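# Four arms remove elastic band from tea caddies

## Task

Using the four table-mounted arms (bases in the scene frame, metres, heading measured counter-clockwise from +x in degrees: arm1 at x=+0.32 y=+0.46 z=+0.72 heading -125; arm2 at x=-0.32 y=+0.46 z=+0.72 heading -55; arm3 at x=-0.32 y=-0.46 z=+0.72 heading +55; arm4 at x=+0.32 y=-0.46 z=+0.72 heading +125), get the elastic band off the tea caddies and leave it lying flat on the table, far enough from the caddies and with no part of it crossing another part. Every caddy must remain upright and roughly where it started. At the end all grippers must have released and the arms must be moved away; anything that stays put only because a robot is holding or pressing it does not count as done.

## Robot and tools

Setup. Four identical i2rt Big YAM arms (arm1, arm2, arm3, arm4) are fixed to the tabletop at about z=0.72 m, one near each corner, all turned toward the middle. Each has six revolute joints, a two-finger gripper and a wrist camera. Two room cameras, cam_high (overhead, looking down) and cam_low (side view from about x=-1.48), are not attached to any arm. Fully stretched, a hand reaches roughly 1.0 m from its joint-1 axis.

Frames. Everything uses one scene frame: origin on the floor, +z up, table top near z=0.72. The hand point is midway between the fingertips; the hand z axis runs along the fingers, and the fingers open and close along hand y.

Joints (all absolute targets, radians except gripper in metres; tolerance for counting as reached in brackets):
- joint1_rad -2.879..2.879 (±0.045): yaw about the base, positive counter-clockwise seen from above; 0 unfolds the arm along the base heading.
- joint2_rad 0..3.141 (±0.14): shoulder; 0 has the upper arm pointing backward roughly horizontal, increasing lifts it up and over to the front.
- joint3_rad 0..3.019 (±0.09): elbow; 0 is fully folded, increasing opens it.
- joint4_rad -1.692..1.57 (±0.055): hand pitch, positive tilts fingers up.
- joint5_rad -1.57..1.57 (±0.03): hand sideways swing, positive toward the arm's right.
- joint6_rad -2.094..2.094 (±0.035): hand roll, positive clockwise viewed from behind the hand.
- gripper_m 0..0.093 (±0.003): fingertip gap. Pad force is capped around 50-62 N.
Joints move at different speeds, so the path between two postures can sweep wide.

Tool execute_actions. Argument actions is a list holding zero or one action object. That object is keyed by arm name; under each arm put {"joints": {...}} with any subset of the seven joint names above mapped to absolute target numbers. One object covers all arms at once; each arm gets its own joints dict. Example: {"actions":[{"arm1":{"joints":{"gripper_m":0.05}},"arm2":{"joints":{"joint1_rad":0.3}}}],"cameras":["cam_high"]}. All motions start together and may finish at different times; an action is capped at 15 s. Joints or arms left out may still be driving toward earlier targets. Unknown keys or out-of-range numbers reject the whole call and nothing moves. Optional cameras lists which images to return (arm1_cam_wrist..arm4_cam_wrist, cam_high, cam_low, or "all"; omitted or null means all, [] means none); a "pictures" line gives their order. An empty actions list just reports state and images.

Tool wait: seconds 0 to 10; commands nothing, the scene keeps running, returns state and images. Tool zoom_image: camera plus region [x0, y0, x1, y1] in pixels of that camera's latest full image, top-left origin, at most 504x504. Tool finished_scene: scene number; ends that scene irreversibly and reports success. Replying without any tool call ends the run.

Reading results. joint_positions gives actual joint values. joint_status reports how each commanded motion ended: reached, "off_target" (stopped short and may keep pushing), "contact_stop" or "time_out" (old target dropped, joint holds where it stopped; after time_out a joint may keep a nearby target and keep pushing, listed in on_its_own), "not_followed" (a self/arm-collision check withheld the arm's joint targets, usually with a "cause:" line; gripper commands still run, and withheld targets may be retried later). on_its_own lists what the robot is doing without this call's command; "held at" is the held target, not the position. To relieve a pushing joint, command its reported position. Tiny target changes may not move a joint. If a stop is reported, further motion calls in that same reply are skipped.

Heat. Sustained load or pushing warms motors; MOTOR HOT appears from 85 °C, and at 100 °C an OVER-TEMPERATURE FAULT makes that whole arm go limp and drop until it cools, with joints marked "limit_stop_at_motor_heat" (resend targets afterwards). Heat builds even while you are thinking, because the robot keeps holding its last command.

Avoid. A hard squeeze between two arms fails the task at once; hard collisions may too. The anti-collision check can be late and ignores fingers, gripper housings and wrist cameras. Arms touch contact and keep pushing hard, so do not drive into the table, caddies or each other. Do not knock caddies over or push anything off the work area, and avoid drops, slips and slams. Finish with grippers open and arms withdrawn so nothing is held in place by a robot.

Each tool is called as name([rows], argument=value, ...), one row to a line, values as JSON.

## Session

execute_actions(actions=[])

Scene clock: 0.00 s.
Motor temperatures (°C, as the motors report them): arm1=[18 21 21 20 21 21] | arm2=[19 21 25 21 21 19] | arm3=[19 20 25 19 20 21] | arm4=[22 20 22 22 20 18]
arm1.joint_positions: joint1_rad=-0.017 joint2_rad=+0.447 joint3_rad=+1.471 joint4_rad=-1.522 joint5_rad=-0.015 joint6_rad=+0.012 gripper_m=+0.095
arm1.joint_status: not commanded
arm1.hand: x=+0.2472 y=+0.3534 z=+1.3594 quat_wxyz=(-0.233, -0.770, -0.386, +0.451) (m; scene frame)
arm2.joint_positions: joint1_rad=+0.010 joint2_rad=+0.445 joint3_rad=+1.474 joint4_rad=-1.548 joint5_rad=-0.008 joint6_rad=-0.009 gripper_m=+0.094
arm2.joint_status: not commanded
arm2.hand: x=-0.2434 y=+0.3676 z=+1.3071 quat_wxyz=(-0.447, -0.381, -0.776, +0.229) (m; scene frame)
arm3.joint_positions: joint1_rad=+0.014 joint2_rad=+0.441 joint3_rad=+1.470 joint4_rad=-1.539 joint5_rad=-0.010 joint6_rad=-0.016 gripper_m=+0.094
arm3.joint_status: not commanded
arm3.hand: x=-0.2584 y=-0.3577 z=+1.3439 quat_wxyz=(-0.441, +0.430, -0.747, -0.248) (m; scene frame)
arm4.joint_positions: joint1_rad=+0.008 joint2_rad=+0.450 joint3_rad=+1.453 joint4_rad=-1.526 joint5_rad=-0.008 joint6_rad=+0.010 gripper_m=+0.094
arm4.joint_status: not commanded
arm4.hand: x=+0.2450 y=-0.3527 z=+1.3156 quat_wxyz=(-0.228, +0.765, -0.407, -0.444) (m; scene frame)
pictures: arm1_cam_wrist, arm2_cam_wrist, arm3_cam_wrist, arm4_cam_wrist, cam_high, cam_low
Images, in order (width x height): arm1_cam_wrist 616x616, arm2_cam_wrist 616x616, arm3_cam_wrist 616x616, arm4_cam_wrist 616x616, cam_high 672x504, cam_low 672x504.

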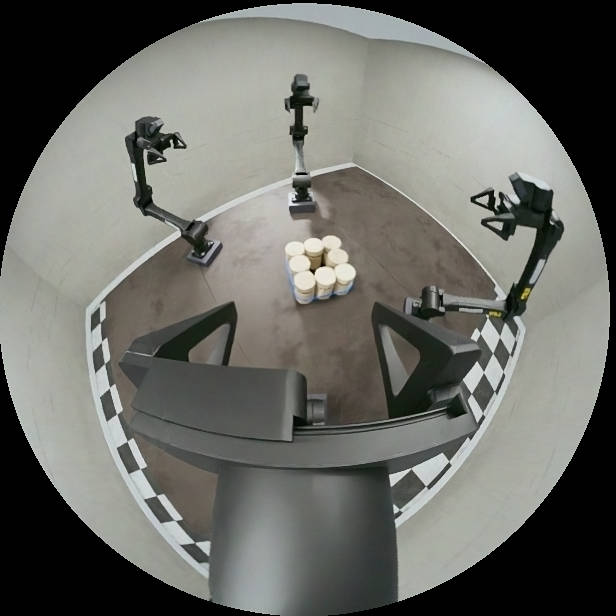

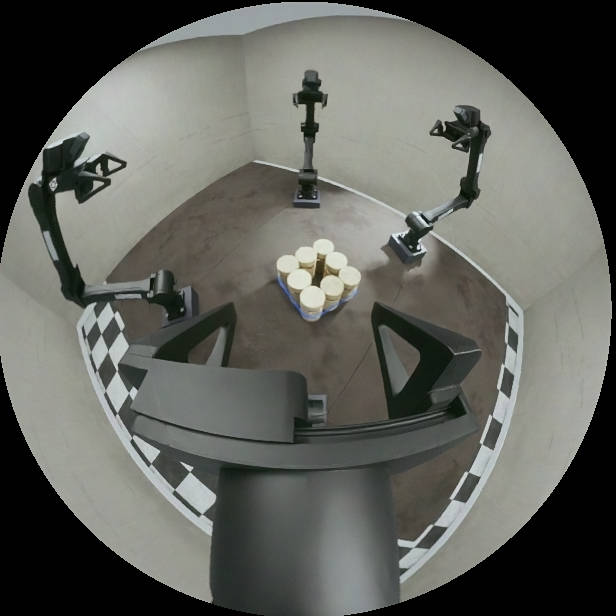

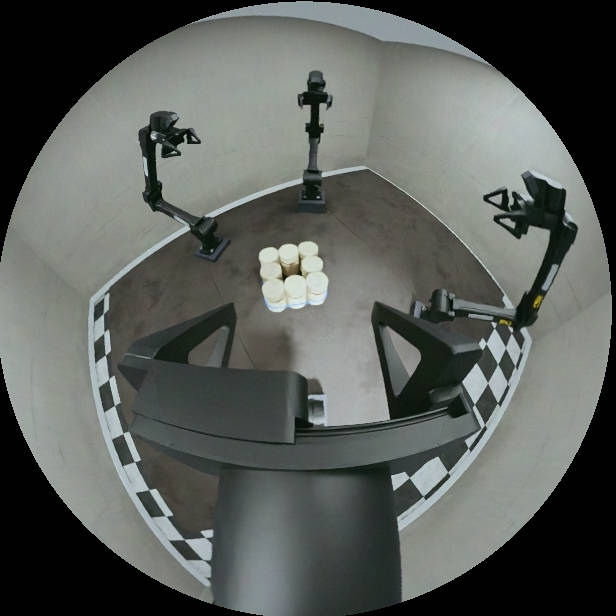

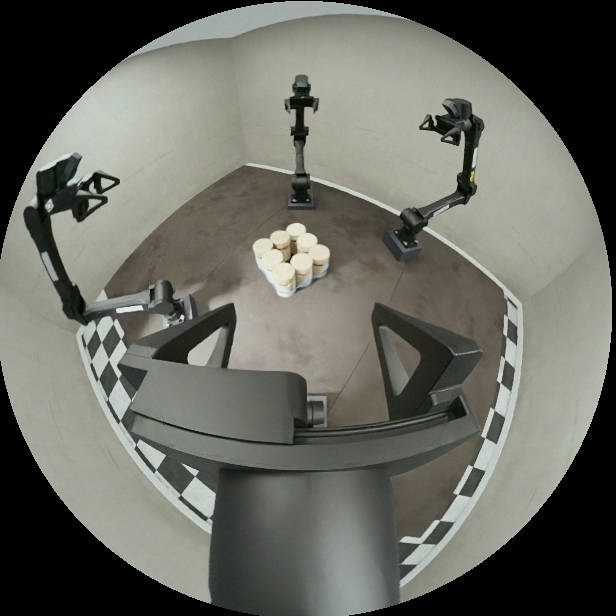

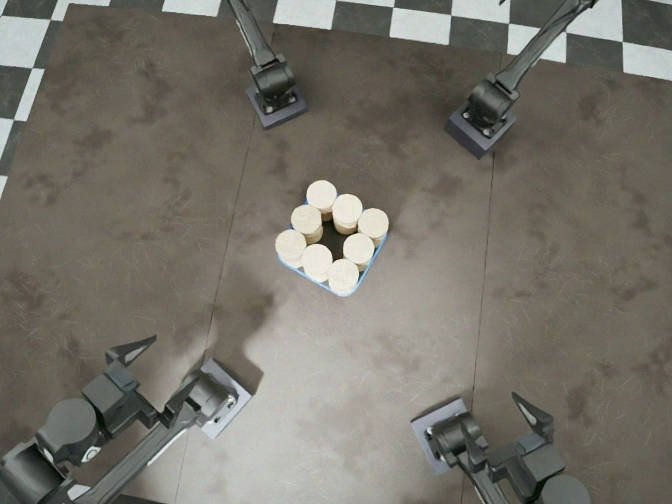

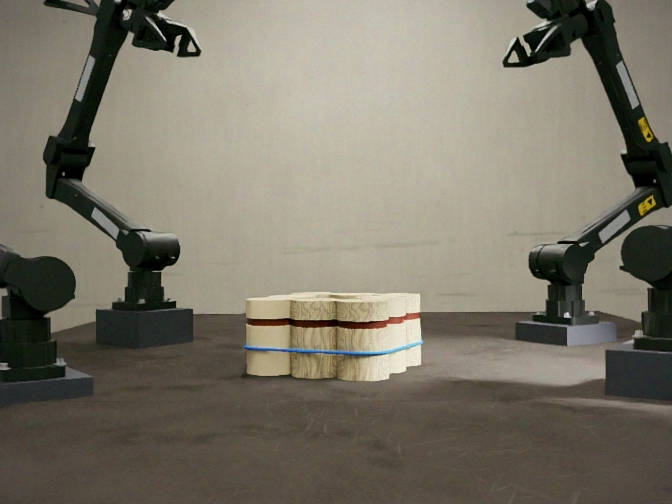

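zoom_image(camera="cam_high", region=[250, 160, 410, 310])

Region (250, 160, 410, 310) of cam_high's 672x504 image, scaled by 3.150, with more detail than that image has; it fills the top 472 rows of this view, and the rest is white.

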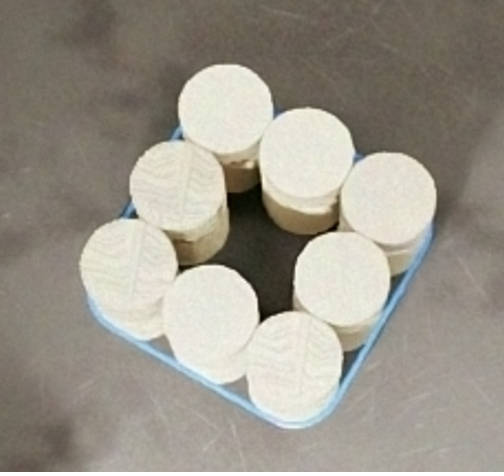

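execute_actions([
  {"arm1":{"joints":{"joint1_rad":-0.164,"joint2_rad":1.335,"joint3_rad":0.552,"joint4_rad":-0.167,"joint5_rad":0,"joint6_rad":1.237,"gripper_m":0.03}},"arm2":{"joints":{"joint1_rad":-0.506,"joint2_rad":1.105,"joint3_rad":0.538,"joint4_rad":-0.52,"joint5_rad":-0.4,"joint6_rad":0.735,"gripper_m":0.03}},"arm3":{"joints":{"joint1_rad":0.184,"joint2_rad":1.153,"joint3_rad":0.446,"joint4_rad":-0.231,"joint5_rad":0,"joint6_rad":1.56,"gripper_m":0.03}},"arm4":{"joints":{"joint1_rad":-0.134,"joint2_rad":1.374,"joint3_rad":0.728,"joint4_rad":-0.38,"joint5_rad":-0.3,"joint6_rad":0.995,"gripper_m":0.03}}},
])

Scene clock: 43.70 s.
Motor temperatures (°C, as the motors report them): arm1=[18 21 23 20 20 21] | arm2=[19 21 28 22 21 19] | arm3=[19 20 28 20 20 21] | arm4=[22 20 25 22 20 18]
arm1.joint_positions: joint1_rad=-0.160 joint2_rad=+1.326 joint3_rad=+0.550 joint4_rad=-0.179 joint5_rad=-0.003 joint6_rad=+1.228 gripper_m=+0.030
arm1.joint_status: all done
arm1.hand: x=+0.0298 y=+0.1694 z=+0.8392 quat_wxyz=(-0.252, -0.931, +0.208, +0.162) (m; scene frame)
arm2.joint_positions: joint1_rad=-0.508 joint2_rad=+1.116 joint3_rad=+0.545 joint4_rad=-0.536 joint5_rad=-0.397 joint6_rad=+0.718 gripper_m=+0.030
arm2.joint_status: all done
arm2.hand: x=-0.2129 y=+0.1288 z=+0.8342 quat_wxyz=(-0.279, -0.822, -0.488, -0.093) (m; scene frame)
arm3.joint_positions: joint1_rad=+0.176 joint2_rad=+1.150 joint3_rad=+0.444 joint4_rad=-0.250 joint5_rad=-0.001 joint6_rad=+1.550 gripper_m=+0.030
arm3.joint_status: all done
arm3.hand: x=-0.1835 y=-0.1252 z=+0.8384 quat_wxyz=(-0.060, -0.173, -0.937, -0.297) (m; scene frame)
arm4.joint_positions: joint1_rad=-0.129 joint2_rad=+1.371 joint3_rad=+0.717 joint4_rad=-0.400 joint5_rad=-0.297 joint6_rad=+0.986 gripper_m=+0.030
arm4.joint_status: all done
arm4.hand: x=+0.0820 y=-0.0932 z=+0.8345 quat_wxyz=(+0.127, +0.511, -0.810, -0.260) (m; scene frame)
pictures: arm1_cam_wrist, arm2_cam_wrist, arm3_cam_wrist, arm4_cam_wrist, cam_high, cam_low
camera_calibration (this result's frames):
arm1_cam_wrist: T_world_to_cam=[[0.300546, 0.779368, -0.54978, 0.321666], [0.936266, -0.131162, 0.325888, -0.277349], [0.181876, -0.612685, -0.769115, 0.86541], [0, 0, 0, 1]] pos_world=[0.00559943, 0.24315, 0.932831]
arm2_cam_wrist: T_world_to_cam=[[-0.750231, 0.361286, -0.553739, 0.254837], [0.158087, 0.911232, 0.380348, -0.394365], [0.641999, 0.19781, -0.740749, 0.857947], [0, 0, 0, 1]] pos_world=[-0.29727, 0.0975786, 0.926632]
arm3_cam_wrist: T_world_to_cam=[[-0.293186, -0.761781, -0.577695, 0.33949], [-0.882795, -0.0162657, 0.469476, -0.552631], [-0.367035, 0.64763, -0.667728, 0.697428], [0, 0, 0, 1]] pos_world=[-0.132346, -0.202048, 0.921261]
arm4_cam_wrist: T_world_to_cam=[[0.764696, -0.344811, -0.544376, 0.358389], [-0.0916342, -0.894394, 0.437793, -0.435781], [-0.637843, -0.284895, -0.715536, 0.749132], [0, 0, 0, 1]] pos_world=[0.163838, -0.052759, 0.921911]
Images, in order (width x height): arm1_cam_wrist 616x616, arm2_cam_wrist 616x616, arm3_cam_wrist 616x616, arm4_cam_wrist 616x616, cam_high 672x504, cam_low 672x504.

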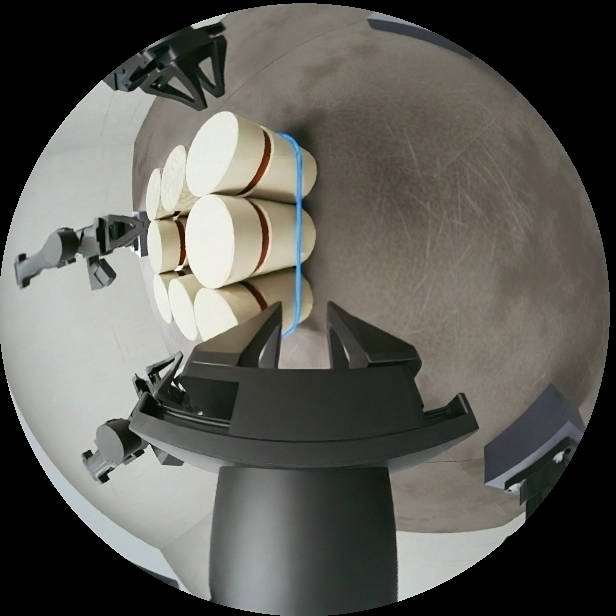

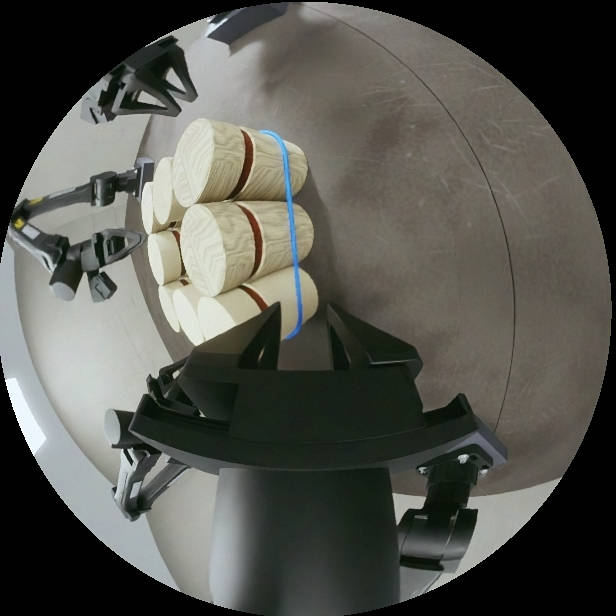

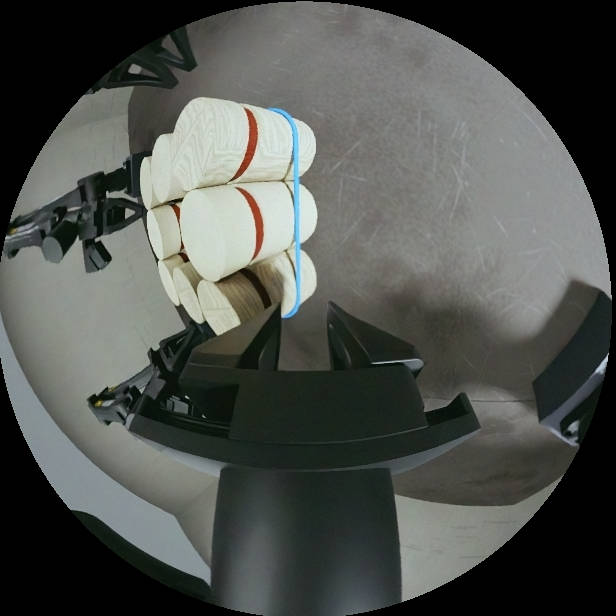

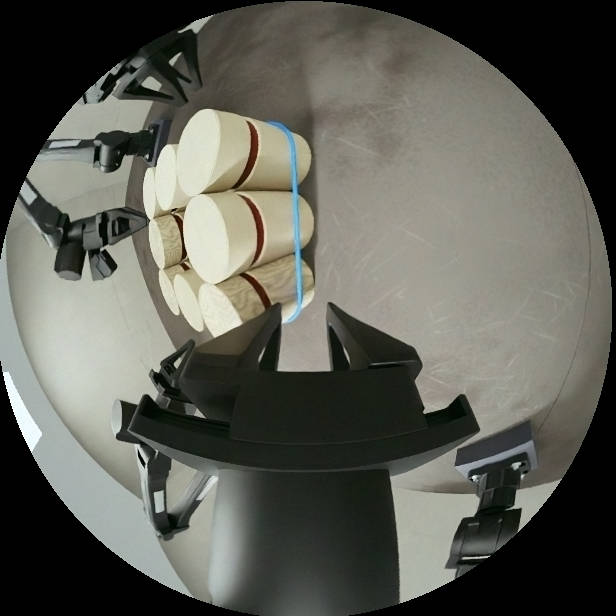

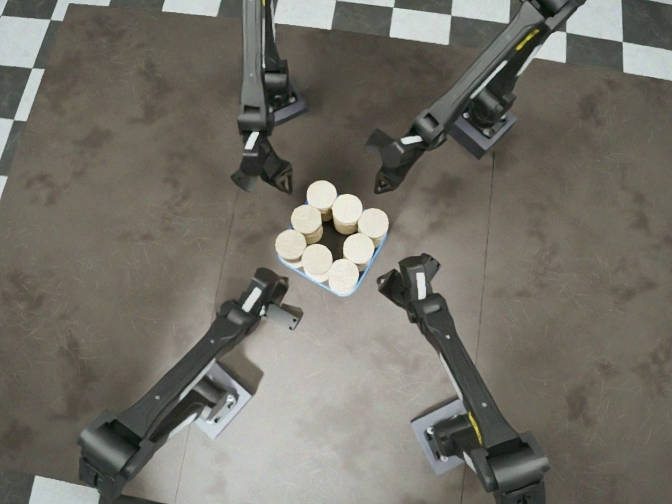

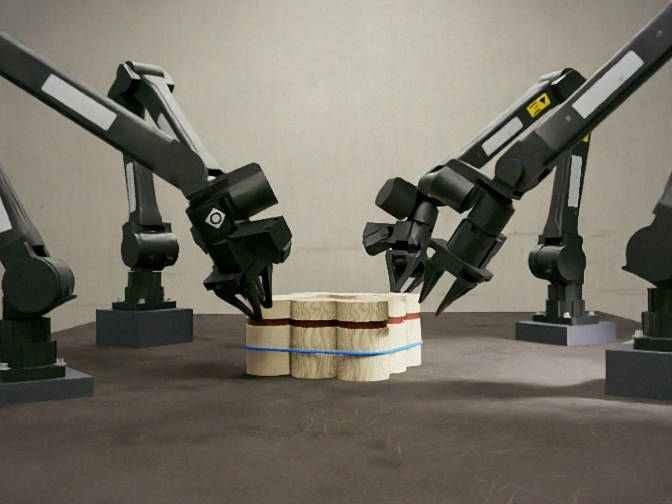

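execute_actions([
  {"arm1":{"joints":{"joint1_rad":-0.121,"joint2_rad":1.593,"joint3_rad":0.655,"joint4_rad":0.001}},"arm2":{"joints":{"joint1_rad":-0.411,"joint2_rad":1.336,"joint3_rad":0.612,"joint4_rad":-0.313}},"arm3":{"joints":{"joint1_rad":0.14,"joint2_rad":1.468,"joint3_rad":0.558,"joint4_rad":-0.012}},"arm4":{"joints":{"joint1_rad":-0.088,"joint2_rad":1.559,"joint3_rad":0.79,"joint4_rad":-0.235}}},
])

Scene clock: 73.30 s.
Motor temperatures (°C, as the motors report them): arm1=[18 21 23 20 20 21] | arm2=[19 21 29 22 21 19] | arm3=[19 20 29 20 20 21] | arm4=[22 20 26 22 20 18]
arm1.joint_positions: joint1_rad=-0.126 joint2_rad=+1.590 joint3_rad=+0.635 joint4_rad=-0.011 joint5_rad=+0.001 joint6_rad=+1.229 gripper_m=+0.030
arm1.joint_status: all done
arm1.hand: x=+0.0069 y=+0.1262 z=+0.7866 quat_wxyz=(-0.250, -0.936, +0.194, +0.157) (m; scene frame)
arm2.joint_positions: joint1_rad=-0.411 joint2_rad=+1.340 joint3_rad=+0.564 joint4_rad=-0.328 joint5_rad=-0.398 joint6_rad=+0.718 gripper_m=+0.030
arm2.joint_status: all done
arm2.hand: x=-0.1739 y=+0.1048 z=+0.7873 quat_wxyz=(-0.275, -0.797, -0.526, -0.107) (m; scene frame)
arm3.joint_positions: joint1_rad=+0.149 joint2_rad=+1.396 joint3_rad=+0.570 joint4_rad=+0.009 joint5_rad=-0.006 joint6_rad=+1.551 gripper_m=+0.030
arm3.joint_status: all done
arm3.hand: x=-0.1397 y=-0.0474 z=+0.8388 quat_wxyz=(-0.076, -0.181, -0.912, -0.361) (m; scene frame)
arm4.joint_positions: joint1_rad=-0.091 joint2_rad=+1.569 joint3_rad=+0.757 joint4_rad=-0.254 joint5_rad=-0.298 joint6_rad=+0.986 gripper_m=+0.030
arm4.joint_status: all done
arm4.hand: x=+0.0523 y=-0.0739 z=+0.7821 quat_wxyz=(+0.133, +0.526, -0.802, -0.251) (m; scene frame)
pictures: arm1_cam_wrist, arm2_cam_wrist, arm3_cam_wrist, arm4_cam_wrist, cam_high, cam_low
camera_calibration (this result's frames):
arm1_cam_wrist: T_world_to_cam=[[0.279216, 0.79355, -0.540663, 0.324441], [0.938226, -0.105618, 0.32951, -0.250543], [0.204379, -0.599268, -0.77402, 0.804682], [0, 0, 0, 1]] pos_world=[-0.0199838, 0.198298, 0.88081]
arm2_cam_wrist: T_world_to_cam=[[-0.780645, 0.2871, -0.555128, 0.270373], [0.0692603, 0.922511, 0.379706, -0.376896], [0.621126, 0.257967, -0.740038, 0.792424], [0, 0, 0, 1]] pos_world=[-0.255026, 0.065647, 0.879625]
arm3_cam_wrist: T_world_to_cam=[[-0.279168, -0.671656, -0.686253, 0.509081], [-0.905978, -0.0526104, 0.420044, -0.476365], [-0.318229, 0.738993, -0.593818, 0.612524], [0, 0, 0, 1]] pos_world=[-0.0945336, -0.135786, 0.91318]
arm4_cam_wrist: T_world_to_cam=[[0.780107, -0.321725, -0.536587, 0.354058], [-0.0596556, -0.891996, 0.44809, -0.40791], [-0.622795, -0.317548, -0.715045, 0.69469], [0, 0, 0, 1]] pos_world=[0.132112, -0.0293473, 0.869499]
Images, in order (width x height): arm1_cam_wrist 616x616, arm2_cam_wrist 616x616, arm3_cam_wrist 616x616, arm4_cam_wrist 616x616, cam_high 672x504, cam_low 672x504.

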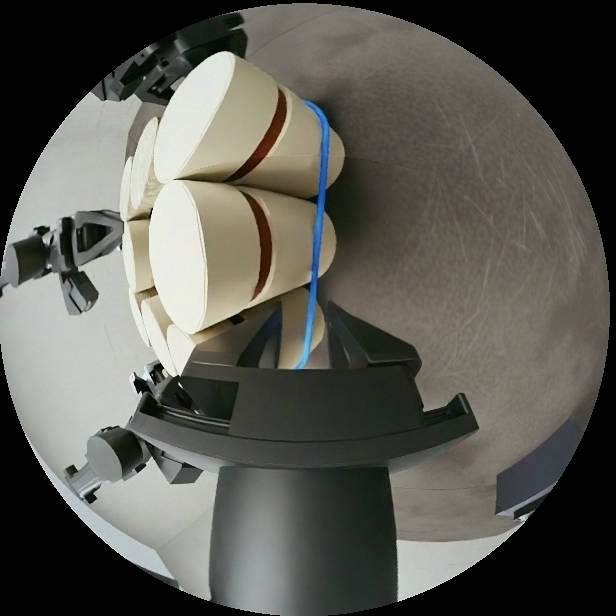

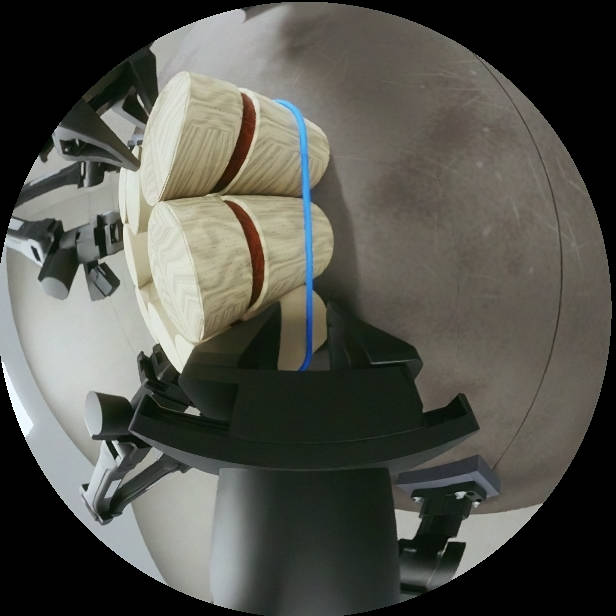

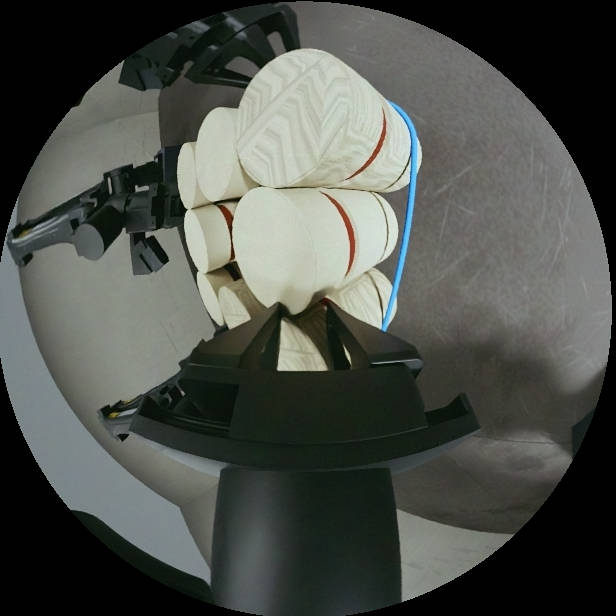

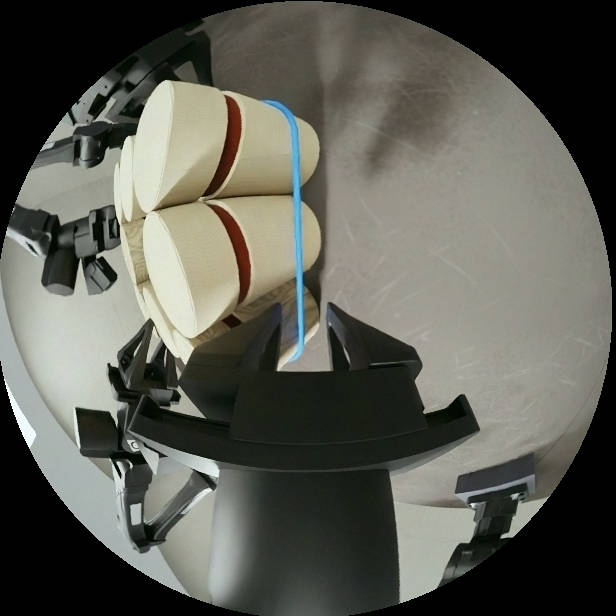

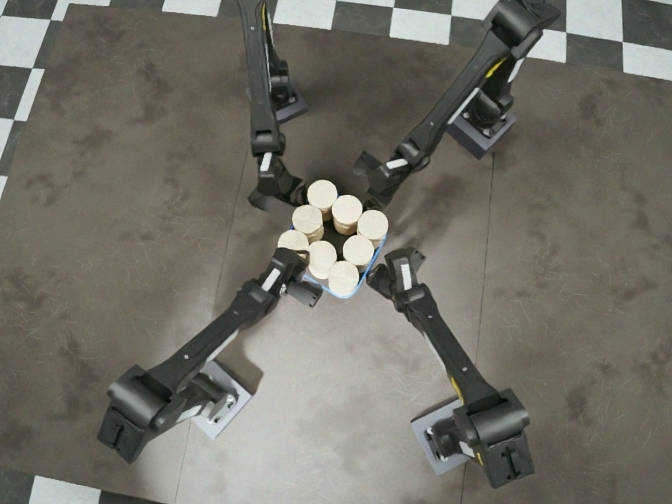

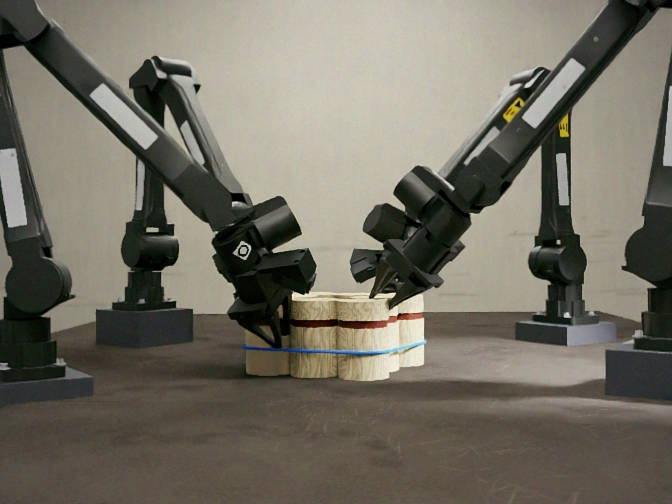

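execute_actions([
  {"arm3":{"joints":{"joint2_rad":1.28,"joint4_rad":-0.1}}},
], cameras=["cam_high","arm3_cam_wrist"])

Scene clock: 109.70 s.
Motor temperatures (°C, as the motors report them): arm1=[18 22 23 20 20 21] | arm2=[19 21 32 22 20 19] | arm3=[19 20 28 19 20 21] | arm4=[22 21 27 22 20 18]
arm1.joint_positions: joint1_rad=-0.126 joint2_rad=+1.590 joint3_rad=+0.635 joint4_rad=-0.011 joint5_rad=+0.001 joint6_rad=+1.229 gripper_m=+0.030
arm1.joint_status: not commanded
arm1.hand: x=+0.0069 y=+0.1262 z=+0.7866 quat_wxyz=(-0.250, -0.936, +0.194, +0.157) (m; scene frame)
arm2.joint_positions: joint1_rad=-0.411 joint2_rad=+1.340 joint3_rad=+0.564 joint4_rad=-0.328 joint5_rad=-0.398 joint6_rad=+0.718 gripper_m=+0.030
arm2.joint_status: not commanded
arm2.hand: x=-0.1739 y=+0.1048 z=+0.7873 quat_wxyz=(-0.275, -0.797, -0.526, -0.107) (m; scene frame)
arm3.joint_positions: joint1_rad=+0.149 joint2_rad=+1.286 joint3_rad=+0.556 joint4_rad=-0.087 joint5_rad=-0.002 joint6_rad=+1.551 gripper_m=+0.030
arm3.joint_status: all done
arm3.hand: x=-0.1457 y=-0.0632 z=+0.8621 quat_wxyz=(-0.078, -0.182, -0.912, -0.360) (m; scene frame)
arm4.joint_positions: joint1_rad=-0.091 joint2_rad=+1.569 joint3_rad=+0.757 joint4_rad=-0.254 joint5_rad=-0.298 joint6_rad=+0.986 gripper_m=+0.030
arm4.joint_status: not commanded
arm4.hand: x=+0.0523 y=-0.0739 z=+0.7821 quat_wxyz=(+0.133, +0.526, -0.802, -0.251) (m; scene frame)
pictures: arm3_cam_wrist, cam_high
camera_calibration (this result's frames):
arm3_cam_wrist: T_world_to_cam=[[-0.279497, -0.672419, -0.685371, 0.511926], [-0.907223, -0.0487667, 0.417814, -0.490496], [-0.314369, 0.738562, -0.596404, 0.638903], [0, 0, 0, 1]] pos_world=[-0.101056, -0.151561, 0.936839]
Images, in order (width x height): arm3_cam_wrist 616x616, cam_high 672x504.

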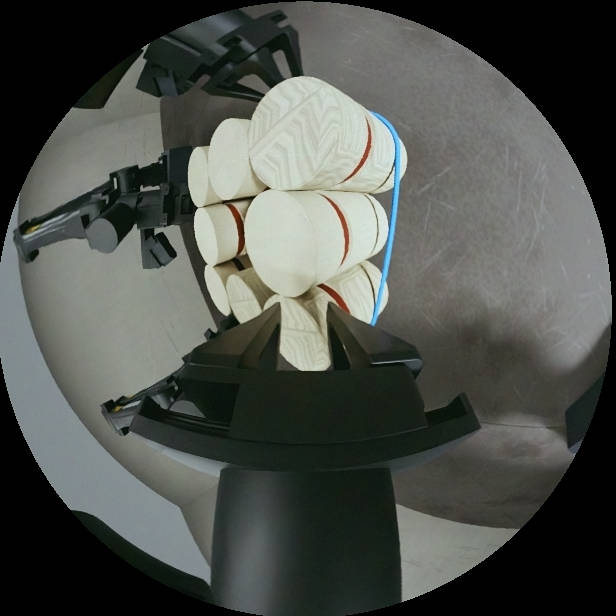

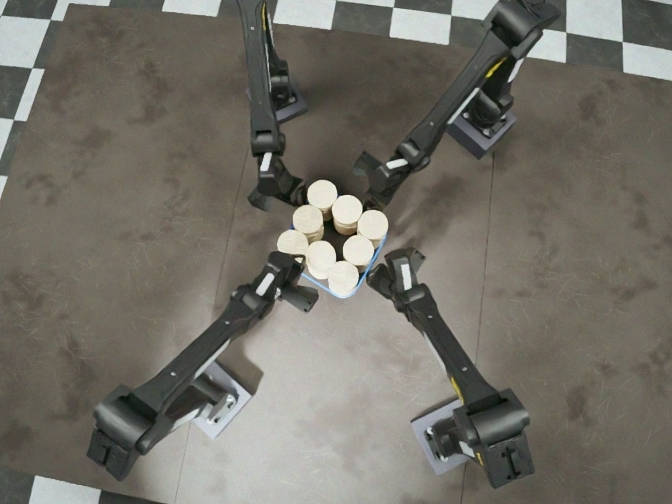

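execute_actions([
  {"arm3":{"joints":{"joint2_rad":1.25,"joint3_rad":0.48,"joint4_rad":-0.14}}},
], cameras=[])

execute_actions([
  {"arm3":{"joints":{"joint2_rad":1.39,"joint4_rad":-0.07}}},
], cameras=["arm3_cam_wrist"])

Scene clock: 120.37 s.
Motor temperatures (°C, as the motors report them): arm1=[18 22 23 20 20 21] | arm2=[19 21 32 22 20 19] | arm3=[19 20 29 19 20 21] | arm4=[22 21 27 22 20 18]
arm1.joint_positions: joint1_rad=-0.126 joint2_rad=+1.590 joint3_rad=+0.635 joint4_rad=-0.011 joint5_rad=+0.001 joint6_rad=+1.229 gripper_m=+0.030
arm1.joint_status: not commanded
arm1.hand: x=+0.0069 y=+0.1262 z=+0.7866 quat_wxyz=(-0.250, -0.936, +0.194, +0.157) (m; scene frame)
arm2.joint_positions: joint1_rad=-0.411 joint2_rad=+1.340 joint3_rad=+0.564 joint4_rad=-0.328 joint5_rad=-0.398 joint6_rad=+0.718 gripper_m=+0.030
arm2.joint_status: not commanded
arm2.hand: x=-0.1739 y=+0.1048 z=+0.7873 quat_wxyz=(-0.275, -0.797, -0.526, -0.107) (m; scene frame)
arm3.joint_positions: joint1_rad=+0.149 joint2_rad=+1.261 joint3_rad=+0.472 joint4_rad=-0.131 joint5_rad=-0.002 joint6_rad=+1.551 gripper_m=+0.030
arm3.joint_status: all done
arm3.hand: x=-0.1636 y=-0.1038 z=+0.8284 quat_wxyz=(-0.067, -0.185, -0.929, -0.313) (m; scene frame)
arm4.joint_positions: joint1_rad=-0.091 joint2_rad=+1.569 joint3_rad=+0.757 joint4_rad=-0.254 joint5_rad=-0.298 joint6_rad=+0.986 gripper_m=+0.030
arm4.joint_status: not commanded
arm4.hand: x=+0.0523 y=-0.0739 z=+0.7821 quat_wxyz=(+0.133, +0.526, -0.802, -0.251) (m; scene frame)
pictures: none
No camera images: the call's "cameras" was empty. Leave "cameras" out to get every camera's image.

Scene clock: 121.27 s.
Motor temperatures (°C, as the motors report them): arm1=[18 22 23 20 20 21] | arm2=[19 21 32 22 20 19] | arm3=[19 20 29 19 20 21] | arm4=[22 21 27 22 20 18]
arm1.joint_positions: joint1_rad=-0.126 joint2_rad=+1.590 joint3_rad=+0.635 joint4_rad=-0.011 joint5_rad=+0.001 joint6_rad=+1.229 gripper_m=+0.030
arm1.joint_status: not commanded
arm1.hand: x=+0.0069 y=+0.1262 z=+0.7866 quat_wxyz=(-0.250, -0.936, +0.194, +0.157) (m; scene frame)
arm2.joint_positions: joint1_rad=-0.411 joint2_rad=+1.340 joint3_rad=+0.564 joint4_rad=-0.328 joint5_rad=-0.398 joint6_rad=+0.718 gripper_m=+0.030
arm2.joint_status: not commanded
arm2.hand: x=-0.1739 y=+0.1048 z=+0.7873 quat_wxyz=(-0.275, -0.797, -0.526, -0.107) (m; scene frame)
arm3.joint_positions: joint1_rad=+0.149 joint2_rad=+1.382 joint3_rad=+0.472 joint4_rad=-0.088 joint5_rad=-0.002 joint6_rad=+1.551 gripper_m=+0.030
arm3.joint_status: all done
arm3.hand: x=-0.1652 y=-0.1074 z=+0.7903 quat_wxyz=(-0.060, -0.188, -0.941, -0.277) (m; scene frame)
arm4.joint_positions: joint1_rad=-0.091 joint2_rad=+1.569 joint3_rad=+0.757 joint4_rad=-0.254 joint5_rad=-0.298 joint6_rad=+0.986 gripper_m=+0.030
arm4.joint_status: not commanded
arm4.hand: x=+0.0523 y=-0.0739 z=+0.7821 quat_wxyz=(+0.133, +0.526, -0.802, -0.251) (m; scene frame)
pictures: arm3_cam_wrist
camera_calibration (this result's frames):
arm3_cam_wrist: T_world_to_cam=[[-0.324377, -0.774138, -0.543589, 0.297194], [-0.874341, 0.0260752, 0.484612, -0.519639], [-0.360982, 0.632479, -0.685319, 0.67381], [0, 0, 0, 1]] pos_world=[-0.114706, -0.182552, 0.875149]
Images, in order (width x height): arm3_cam_wrist 616x616.

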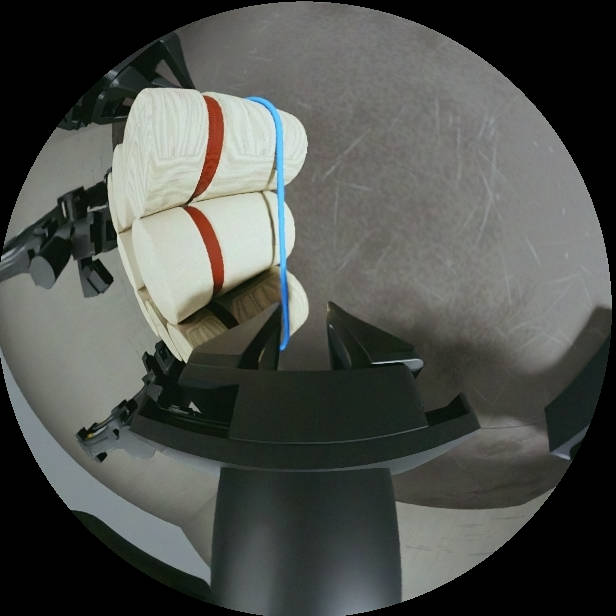

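execute_actions([
  {"arm3":{"joints":{"joint1_rad":0.11,"joint2_rad":1.42,"joint4_rad":0.01}}},
], cameras=["arm3_cam_wrist"])

Scene clock: 126.53 s.
Motor temperatures (°C, as the motors report them): arm1=[18 22 24 20 20 21] | arm2=[19 21 33 22 20 19] | arm3=[19 20 29 19 20 21] | arm4=[22 21 27 22 20 18]
arm1.joint_positions: joint1_rad=-0.126 joint2_rad=+1.590 joint3_rad=+0.635 joint4_rad=-0.011 joint5_rad=+0.001 joint6_rad=+1.229 gripper_m=+0.030
arm1.joint_status: not commanded
arm1.hand: x=+0.0069 y=+0.1262 z=+0.7866 quat_wxyz=(-0.250, -0.936, +0.194, +0.157) (m; scene frame)
arm2.joint_positions: joint1_rad=-0.411 joint2_rad=+1.340 joint3_rad=+0.564 joint4_rad=-0.328 joint5_rad=-0.398 joint6_rad=+0.718 gripper_m=+0.030
arm2.joint_status: not commanded
arm2.hand: x=-0.1739 y=+0.1048 z=+0.7873 quat_wxyz=(-0.275, -0.797, -0.526, -0.107) (m; scene frame)
arm3.joint_positions: joint1_rad=+0.118 joint2_rad=+1.398 joint3_rad=+0.472 joint4_rad=-0.009 joint5_rad=-0.001 joint6_rad=+1.551 gripper_m=+0.030
arm3.joint_status: all done
arm3.hand: x=-0.1485 y=-0.0997 z=+0.7952 quat_wxyz=(-0.071, -0.200, -0.929, -0.305) (m; scene frame)
arm4.joint_positions: joint1_rad=-0.091 joint2_rad=+1.569 joint3_rad=+0.757 joint4_rad=-0.254 joint5_rad=-0.298 joint6_rad=+0.986 gripper_m=+0.030
arm4.joint_status: not commanded
arm4.hand: x=+0.0523 y=-0.0739 z=+0.7821 quat_wxyz=(+0.133, +0.526, -0.802, -0.251) (m; scene frame)
pictures: arm3_cam_wrist
camera_calibration (this result's frames):
arm3_cam_wrist: T_world_to_cam=[[-0.33271, -0.731902, -0.594662, 0.354789], [-0.885902, 0.0264365, 0.463119, -0.492173], [-0.323237, 0.680897, -0.657189, 0.666422], [0, 0, 0, 1]] pos_world=[-0.102562, -0.181083, 0.87688]
Images, in order (width x height): arm3_cam_wrist 616x616.

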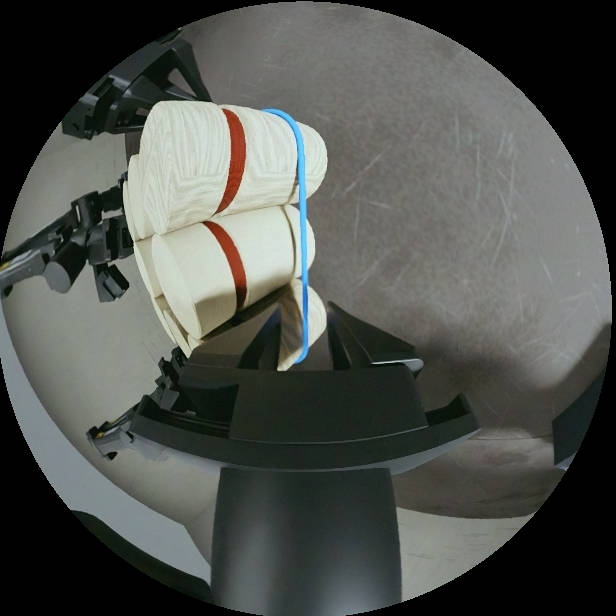

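execute_actions([
  {"arm1":{"joints":{"joint2_rad":1.675,"joint4_rad":0.09}},"arm2":{"joints":{"joint1_rad":-0.385,"joint2_rad":1.42,"joint4_rad":-0.25}},"arm3":{"joints":{"joint2_rad":1.49,"joint4_rad":0.1}},"arm4":{"joints":{"joint1_rad":-0.072,"joint2_rad":1.635,"joint4_rad":-0.175}}},
], cameras=["arm1_cam_wrist","arm2_cam_wrist","arm3_cam_wrist","arm4_cam_wrist"])

Scene clock: 140.63 s.
Motor temperatures (°C, as the motors report them): arm1=[18 22 24 20 20 21] | arm2=[19 21 33 22 20 19] | arm3=[19 20 28 20 20 21] | arm4=[22 21 28 22 19 18]
arm1.joint_positions: joint1_rad=-0.125 joint2_rad=+1.667 joint3_rad=+0.635 joint4_rad=+0.076 joint5_rad=+0.000 joint6_rad=+1.229 gripper_m=+0.030
arm1.joint_status: all done
arm1.hand: x=+0.0030 y=+0.1215 z=+0.7651 quat_wxyz=(-0.254, -0.934, +0.193, +0.159) (m; scene frame)
arm2.joint_positions: joint1_rad=-0.396 joint2_rad=+1.419 joint3_rad=+0.564 joint4_rad=-0.267 joint5_rad=-0.398 joint6_rad=+0.718 gripper_m=+0.030
arm2.joint_status: all done
arm2.hand: x=-0.1675 y=+0.1023 z=+0.7653 quat_wxyz=(-0.267, -0.796, -0.532, -0.112) (m; scene frame)
arm3.joint_positions: joint1_rad=+0.118 joint2_rad=+1.475 joint3_rad=+0.472 joint4_rad=+0.081 joint5_rad=-0.001 joint6_rad=+1.551 gripper_m=+0.030
arm3.joint_status: all done
arm3.hand: x=-0.1450 y=-0.0925 z=+0.7791 quat_wxyz=(-0.072, -0.200, -0.927, -0.311) (m; scene frame)
arm4.joint_positions: joint1_rad=-0.080 joint2_rad=+1.638 joint3_rad=+0.757 joint4_rad=-0.194 joint5_rad=-0.298 joint6_rad=+0.986 gripper_m=+0.030
arm4.joint_status: all done
arm4.hand: x=+0.0459 y=-0.0731 z=+0.7585 quat_wxyz=(+0.134, +0.530, -0.800, -0.246) (m; scene frame)
pictures: arm1_cam_wrist, arm2_cam_wrist, arm3_cam_wrist, arm4_cam_wrist
camera_calibration (this result's frames):
arm1_cam_wrist: T_world_to_cam=[[0.274636, 0.78957, -0.548775, 0.324335], [0.940503, -0.101827, 0.32417, -0.236676], [0.200075, -0.605153, -0.770558, 0.784148], [0, 0, 0, 1]] pos_world=[-0.0233678, 0.194344, 0.858941]
arm2_cam_wrist: T_world_to_cam=[[-0.787215, 0.284265, -0.547253, 0.257094], [0.0565346, 0.91695, 0.394977, -0.379978], [0.614082, 0.279993, -0.737907, 0.767734], [0, 0, 0, 1]] pos_world=[-0.247582, 0.0603782, 0.857295]
arm3_cam_wrist: T_world_to_cam=[[-0.329379, -0.724871, -0.605038, 0.360836], [-0.888467, 0.0210497, 0.458457, -0.479103], [-0.319586, 0.688563, -0.650958, 0.64839], [0, 0, 0, 1]] pos_world=[-0.0995989, -0.174812, 0.860042]
arm4_cam_wrist: T_world_to_cam=[[0.785693, -0.316833, -0.531323, 0.342706], [-0.0515495, -0.889433, 0.454149, -0.401674], [-0.616466, -0.329432, -0.715154, 0.672975], [0, 0, 0, 1]] pos_world=[0.124898, -0.0269823, 0.845787]
Images, in order (width x height): arm1_cam_wrist 616x616, arm2_cam_wrist 616x616, arm3_cam_wrist 616x616, arm4_cam_wrist 616x616.

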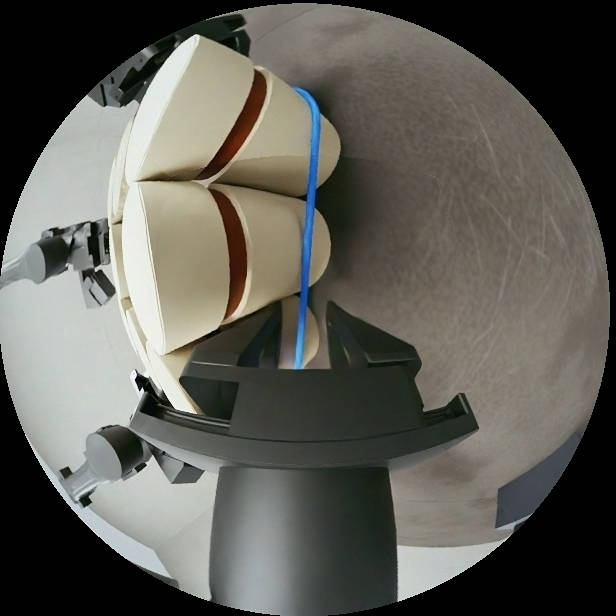

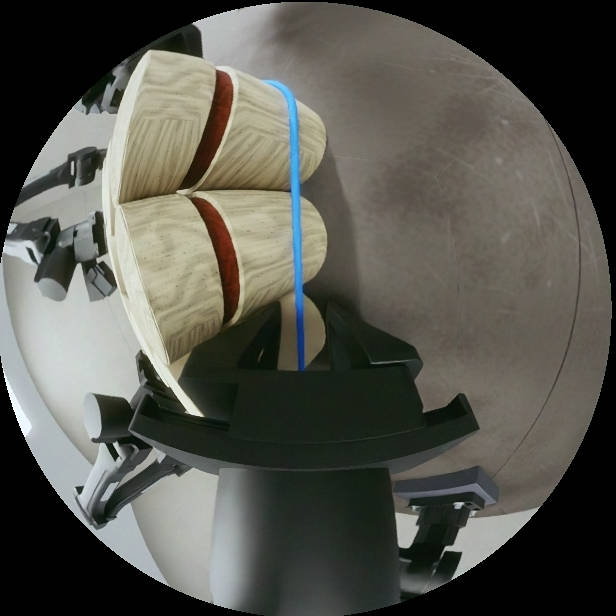

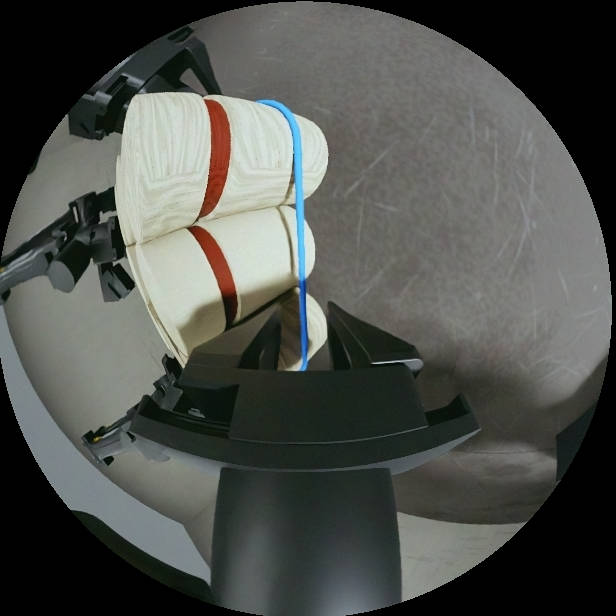

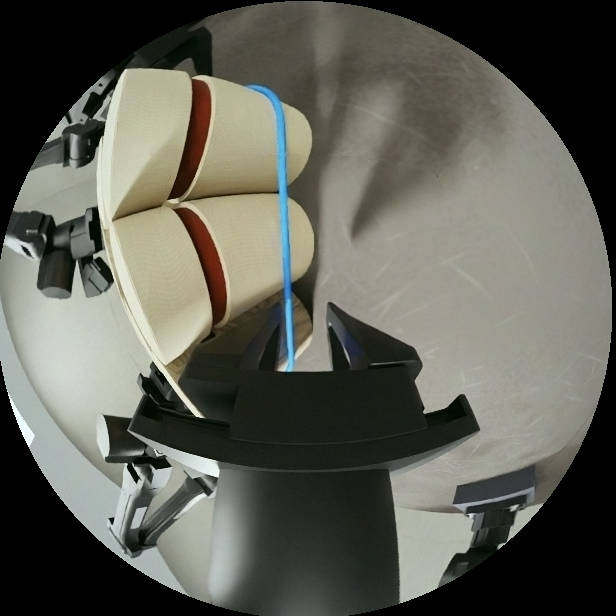

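execute_actions([
  {"arm1":{"joints":{"joint2_rad":1.75,"joint4_rad":0.19}},"arm2":{"joints":{"joint1_rad":-0.375,"joint2_rad":1.49,"joint4_rad":-0.17}},"arm3":{"joints":{"joint2_rad":1.59,"joint4_rad":0.22}},"arm4":{"joints":{"joint1_rad":-0.065,"joint2_rad":1.685,"joint4_rad":-0.075}}},
], cameras=["arm1_cam_wrist","arm2_cam_wrist","arm3_cam_wrist","arm4_cam_wrist"])

Scene clock: 145.80 s.
Motor temperatures (°C, as the motors report them): arm1=[18 22 24 20 20 21] | arm2=[19 21 33 22 20 19] | arm3=[19 20 28 20 20 21] | arm4=[22 21 28 22 19 18]
arm1.joint_positions: joint1_rad=-0.123 joint2_rad=+1.742 joint3_rad=+0.635 joint4_rad=+0.158 joint5_rad=-0.003 joint6_rad=+1.229 gripper_m=+0.030
arm1.joint_status: all done
arm1.hand: x=+0.0014 y=+0.1180 z=+0.7435 quat_wxyz=(-0.258, -0.934, +0.191, +0.159) (m; scene frame)
arm2.joint_positions: joint1_rad=-0.395 joint2_rad=+1.484 joint3_rad=+0.564 joint4_rad=-0.200 joint5_rad=-0.395 joint6_rad=+0.718 gripper_m=+0.030
arm2.joint_status: all done
arm2.hand: x=-0.1663 y=+0.0962 z=+0.7481 quat_wxyz=(-0.267, -0.796, -0.532, -0.110) (m; scene frame)
arm3.joint_positions: joint1_rad=+0.118 joint2_rad=+1.577 joint3_rad=+0.472 joint4_rad=+0.201 joint5_rad=-0.001 joint6_rad=+1.551 gripper_m=+0.030
arm3.joint_status: all done
arm3.hand: x=-0.1414 y=-0.0848 z=+0.7575 quat_wxyz=(-0.074, -0.199, -0.924, -0.319) (m; scene frame)
arm4.joint_positions: joint1_rad=-0.071 joint2_rad=+1.684 joint3_rad=+0.757 joint4_rad=-0.121 joint5_rad=-0.302 joint6_rad=+0.986 gripper_m=+0.030
arm4.joint_status: all done
arm4.hand: x=+0.0375 y=-0.0684 z=+0.7459 quat_wxyz=(+0.137, +0.534, -0.793, -0.258) (m; scene frame)
pictures: arm1_cam_wrist, arm2_cam_wrist, arm3_cam_wrist, arm4_cam_wrist
camera_calibration (this result's frames):
arm1_cam_wrist: T_world_to_cam=[[0.270007, 0.78672, -0.555129, 0.320737], [0.941867, -0.0960732, 0.321958, -0.227571], [0.199957, -0.609789, -0.766926, 0.763477], [0, 0, 0, 1]] pos_world=[-0.024923, 0.191366, 0.836849]
arm2_cam_wrist: T_world_to_cam=[[-0.788656, 0.283218, -0.545719, 0.249015], [0.0581436, 0.917964, 0.392378, -0.365507], [0.612079, 0.277721, -0.740425, 0.757842], [0, 0, 0, 1]] pos_world=[-0.24622, 0.0545278, 0.840435]
arm3_cam_wrist: T_world_to_cam=[[-0.324577, -0.71474, -0.619513, 0.367129], [-0.892045, 0.0135389, 0.451743, -0.462189], [-0.314491, 0.699259, -0.641975, 0.625018], [0, 0, 0, 1]] pos_world=[-0.0965693, -0.16839, 0.837478]
arm4_cam_wrist: T_world_to_cam=[[0.780384, -0.296645, -0.550457, 0.359971], [-0.0343073, -0.899293, 0.435998, -0.380082], [-0.624359, -0.321361, -0.711971, 0.658839], [0, 0, 0, 1]] pos_world=[0.117397, -0.0232965, 0.832938]
Images, in order (width x height): arm1_cam_wrist 616x616, arm2_cam_wrist 616x616, arm3_cam_wrist 616x616, arm4_cam_wrist 616x616.

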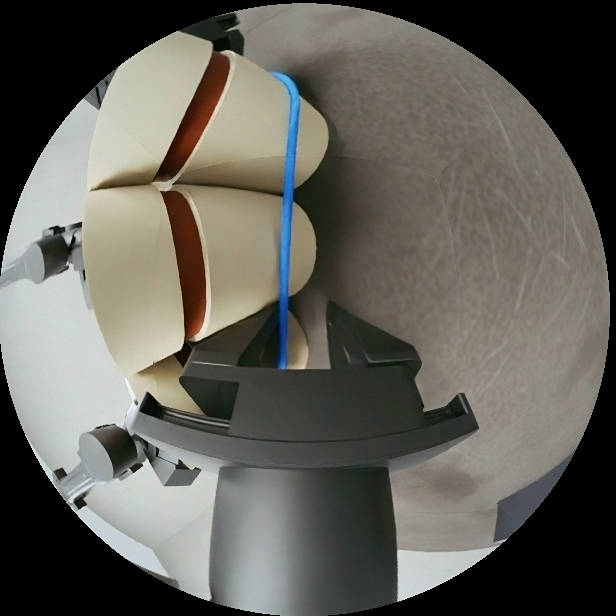

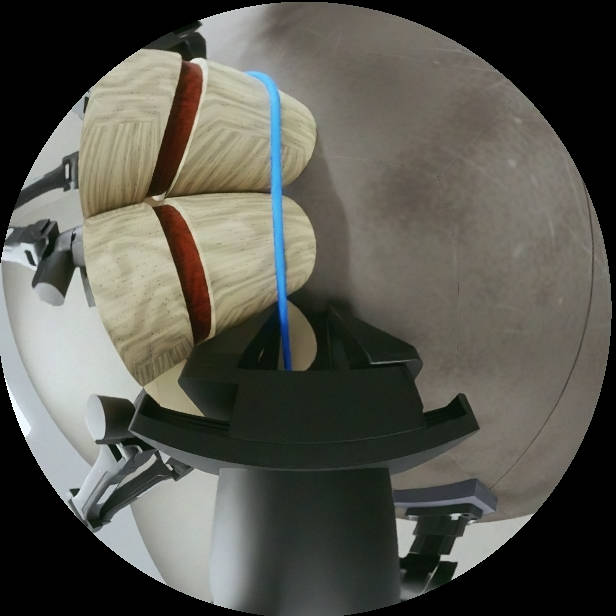

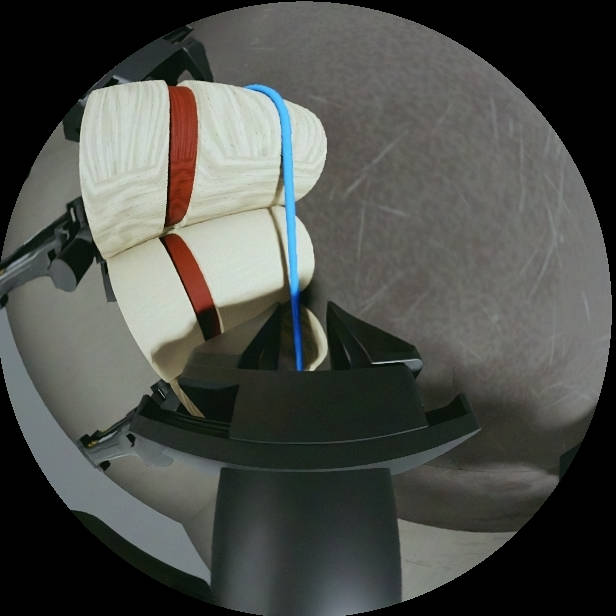

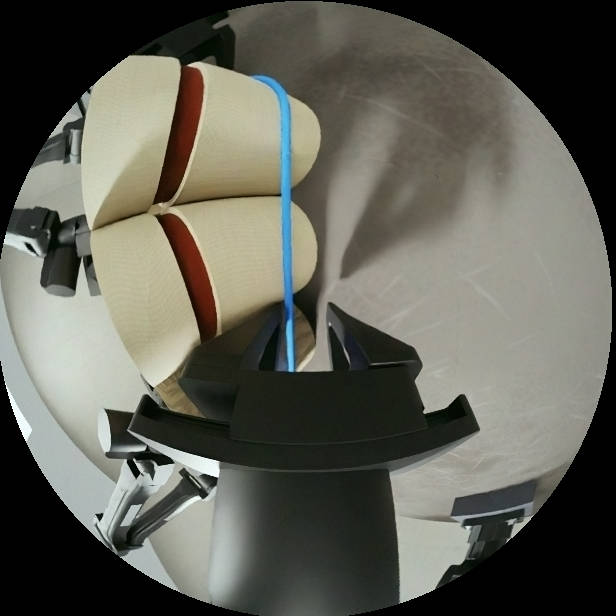

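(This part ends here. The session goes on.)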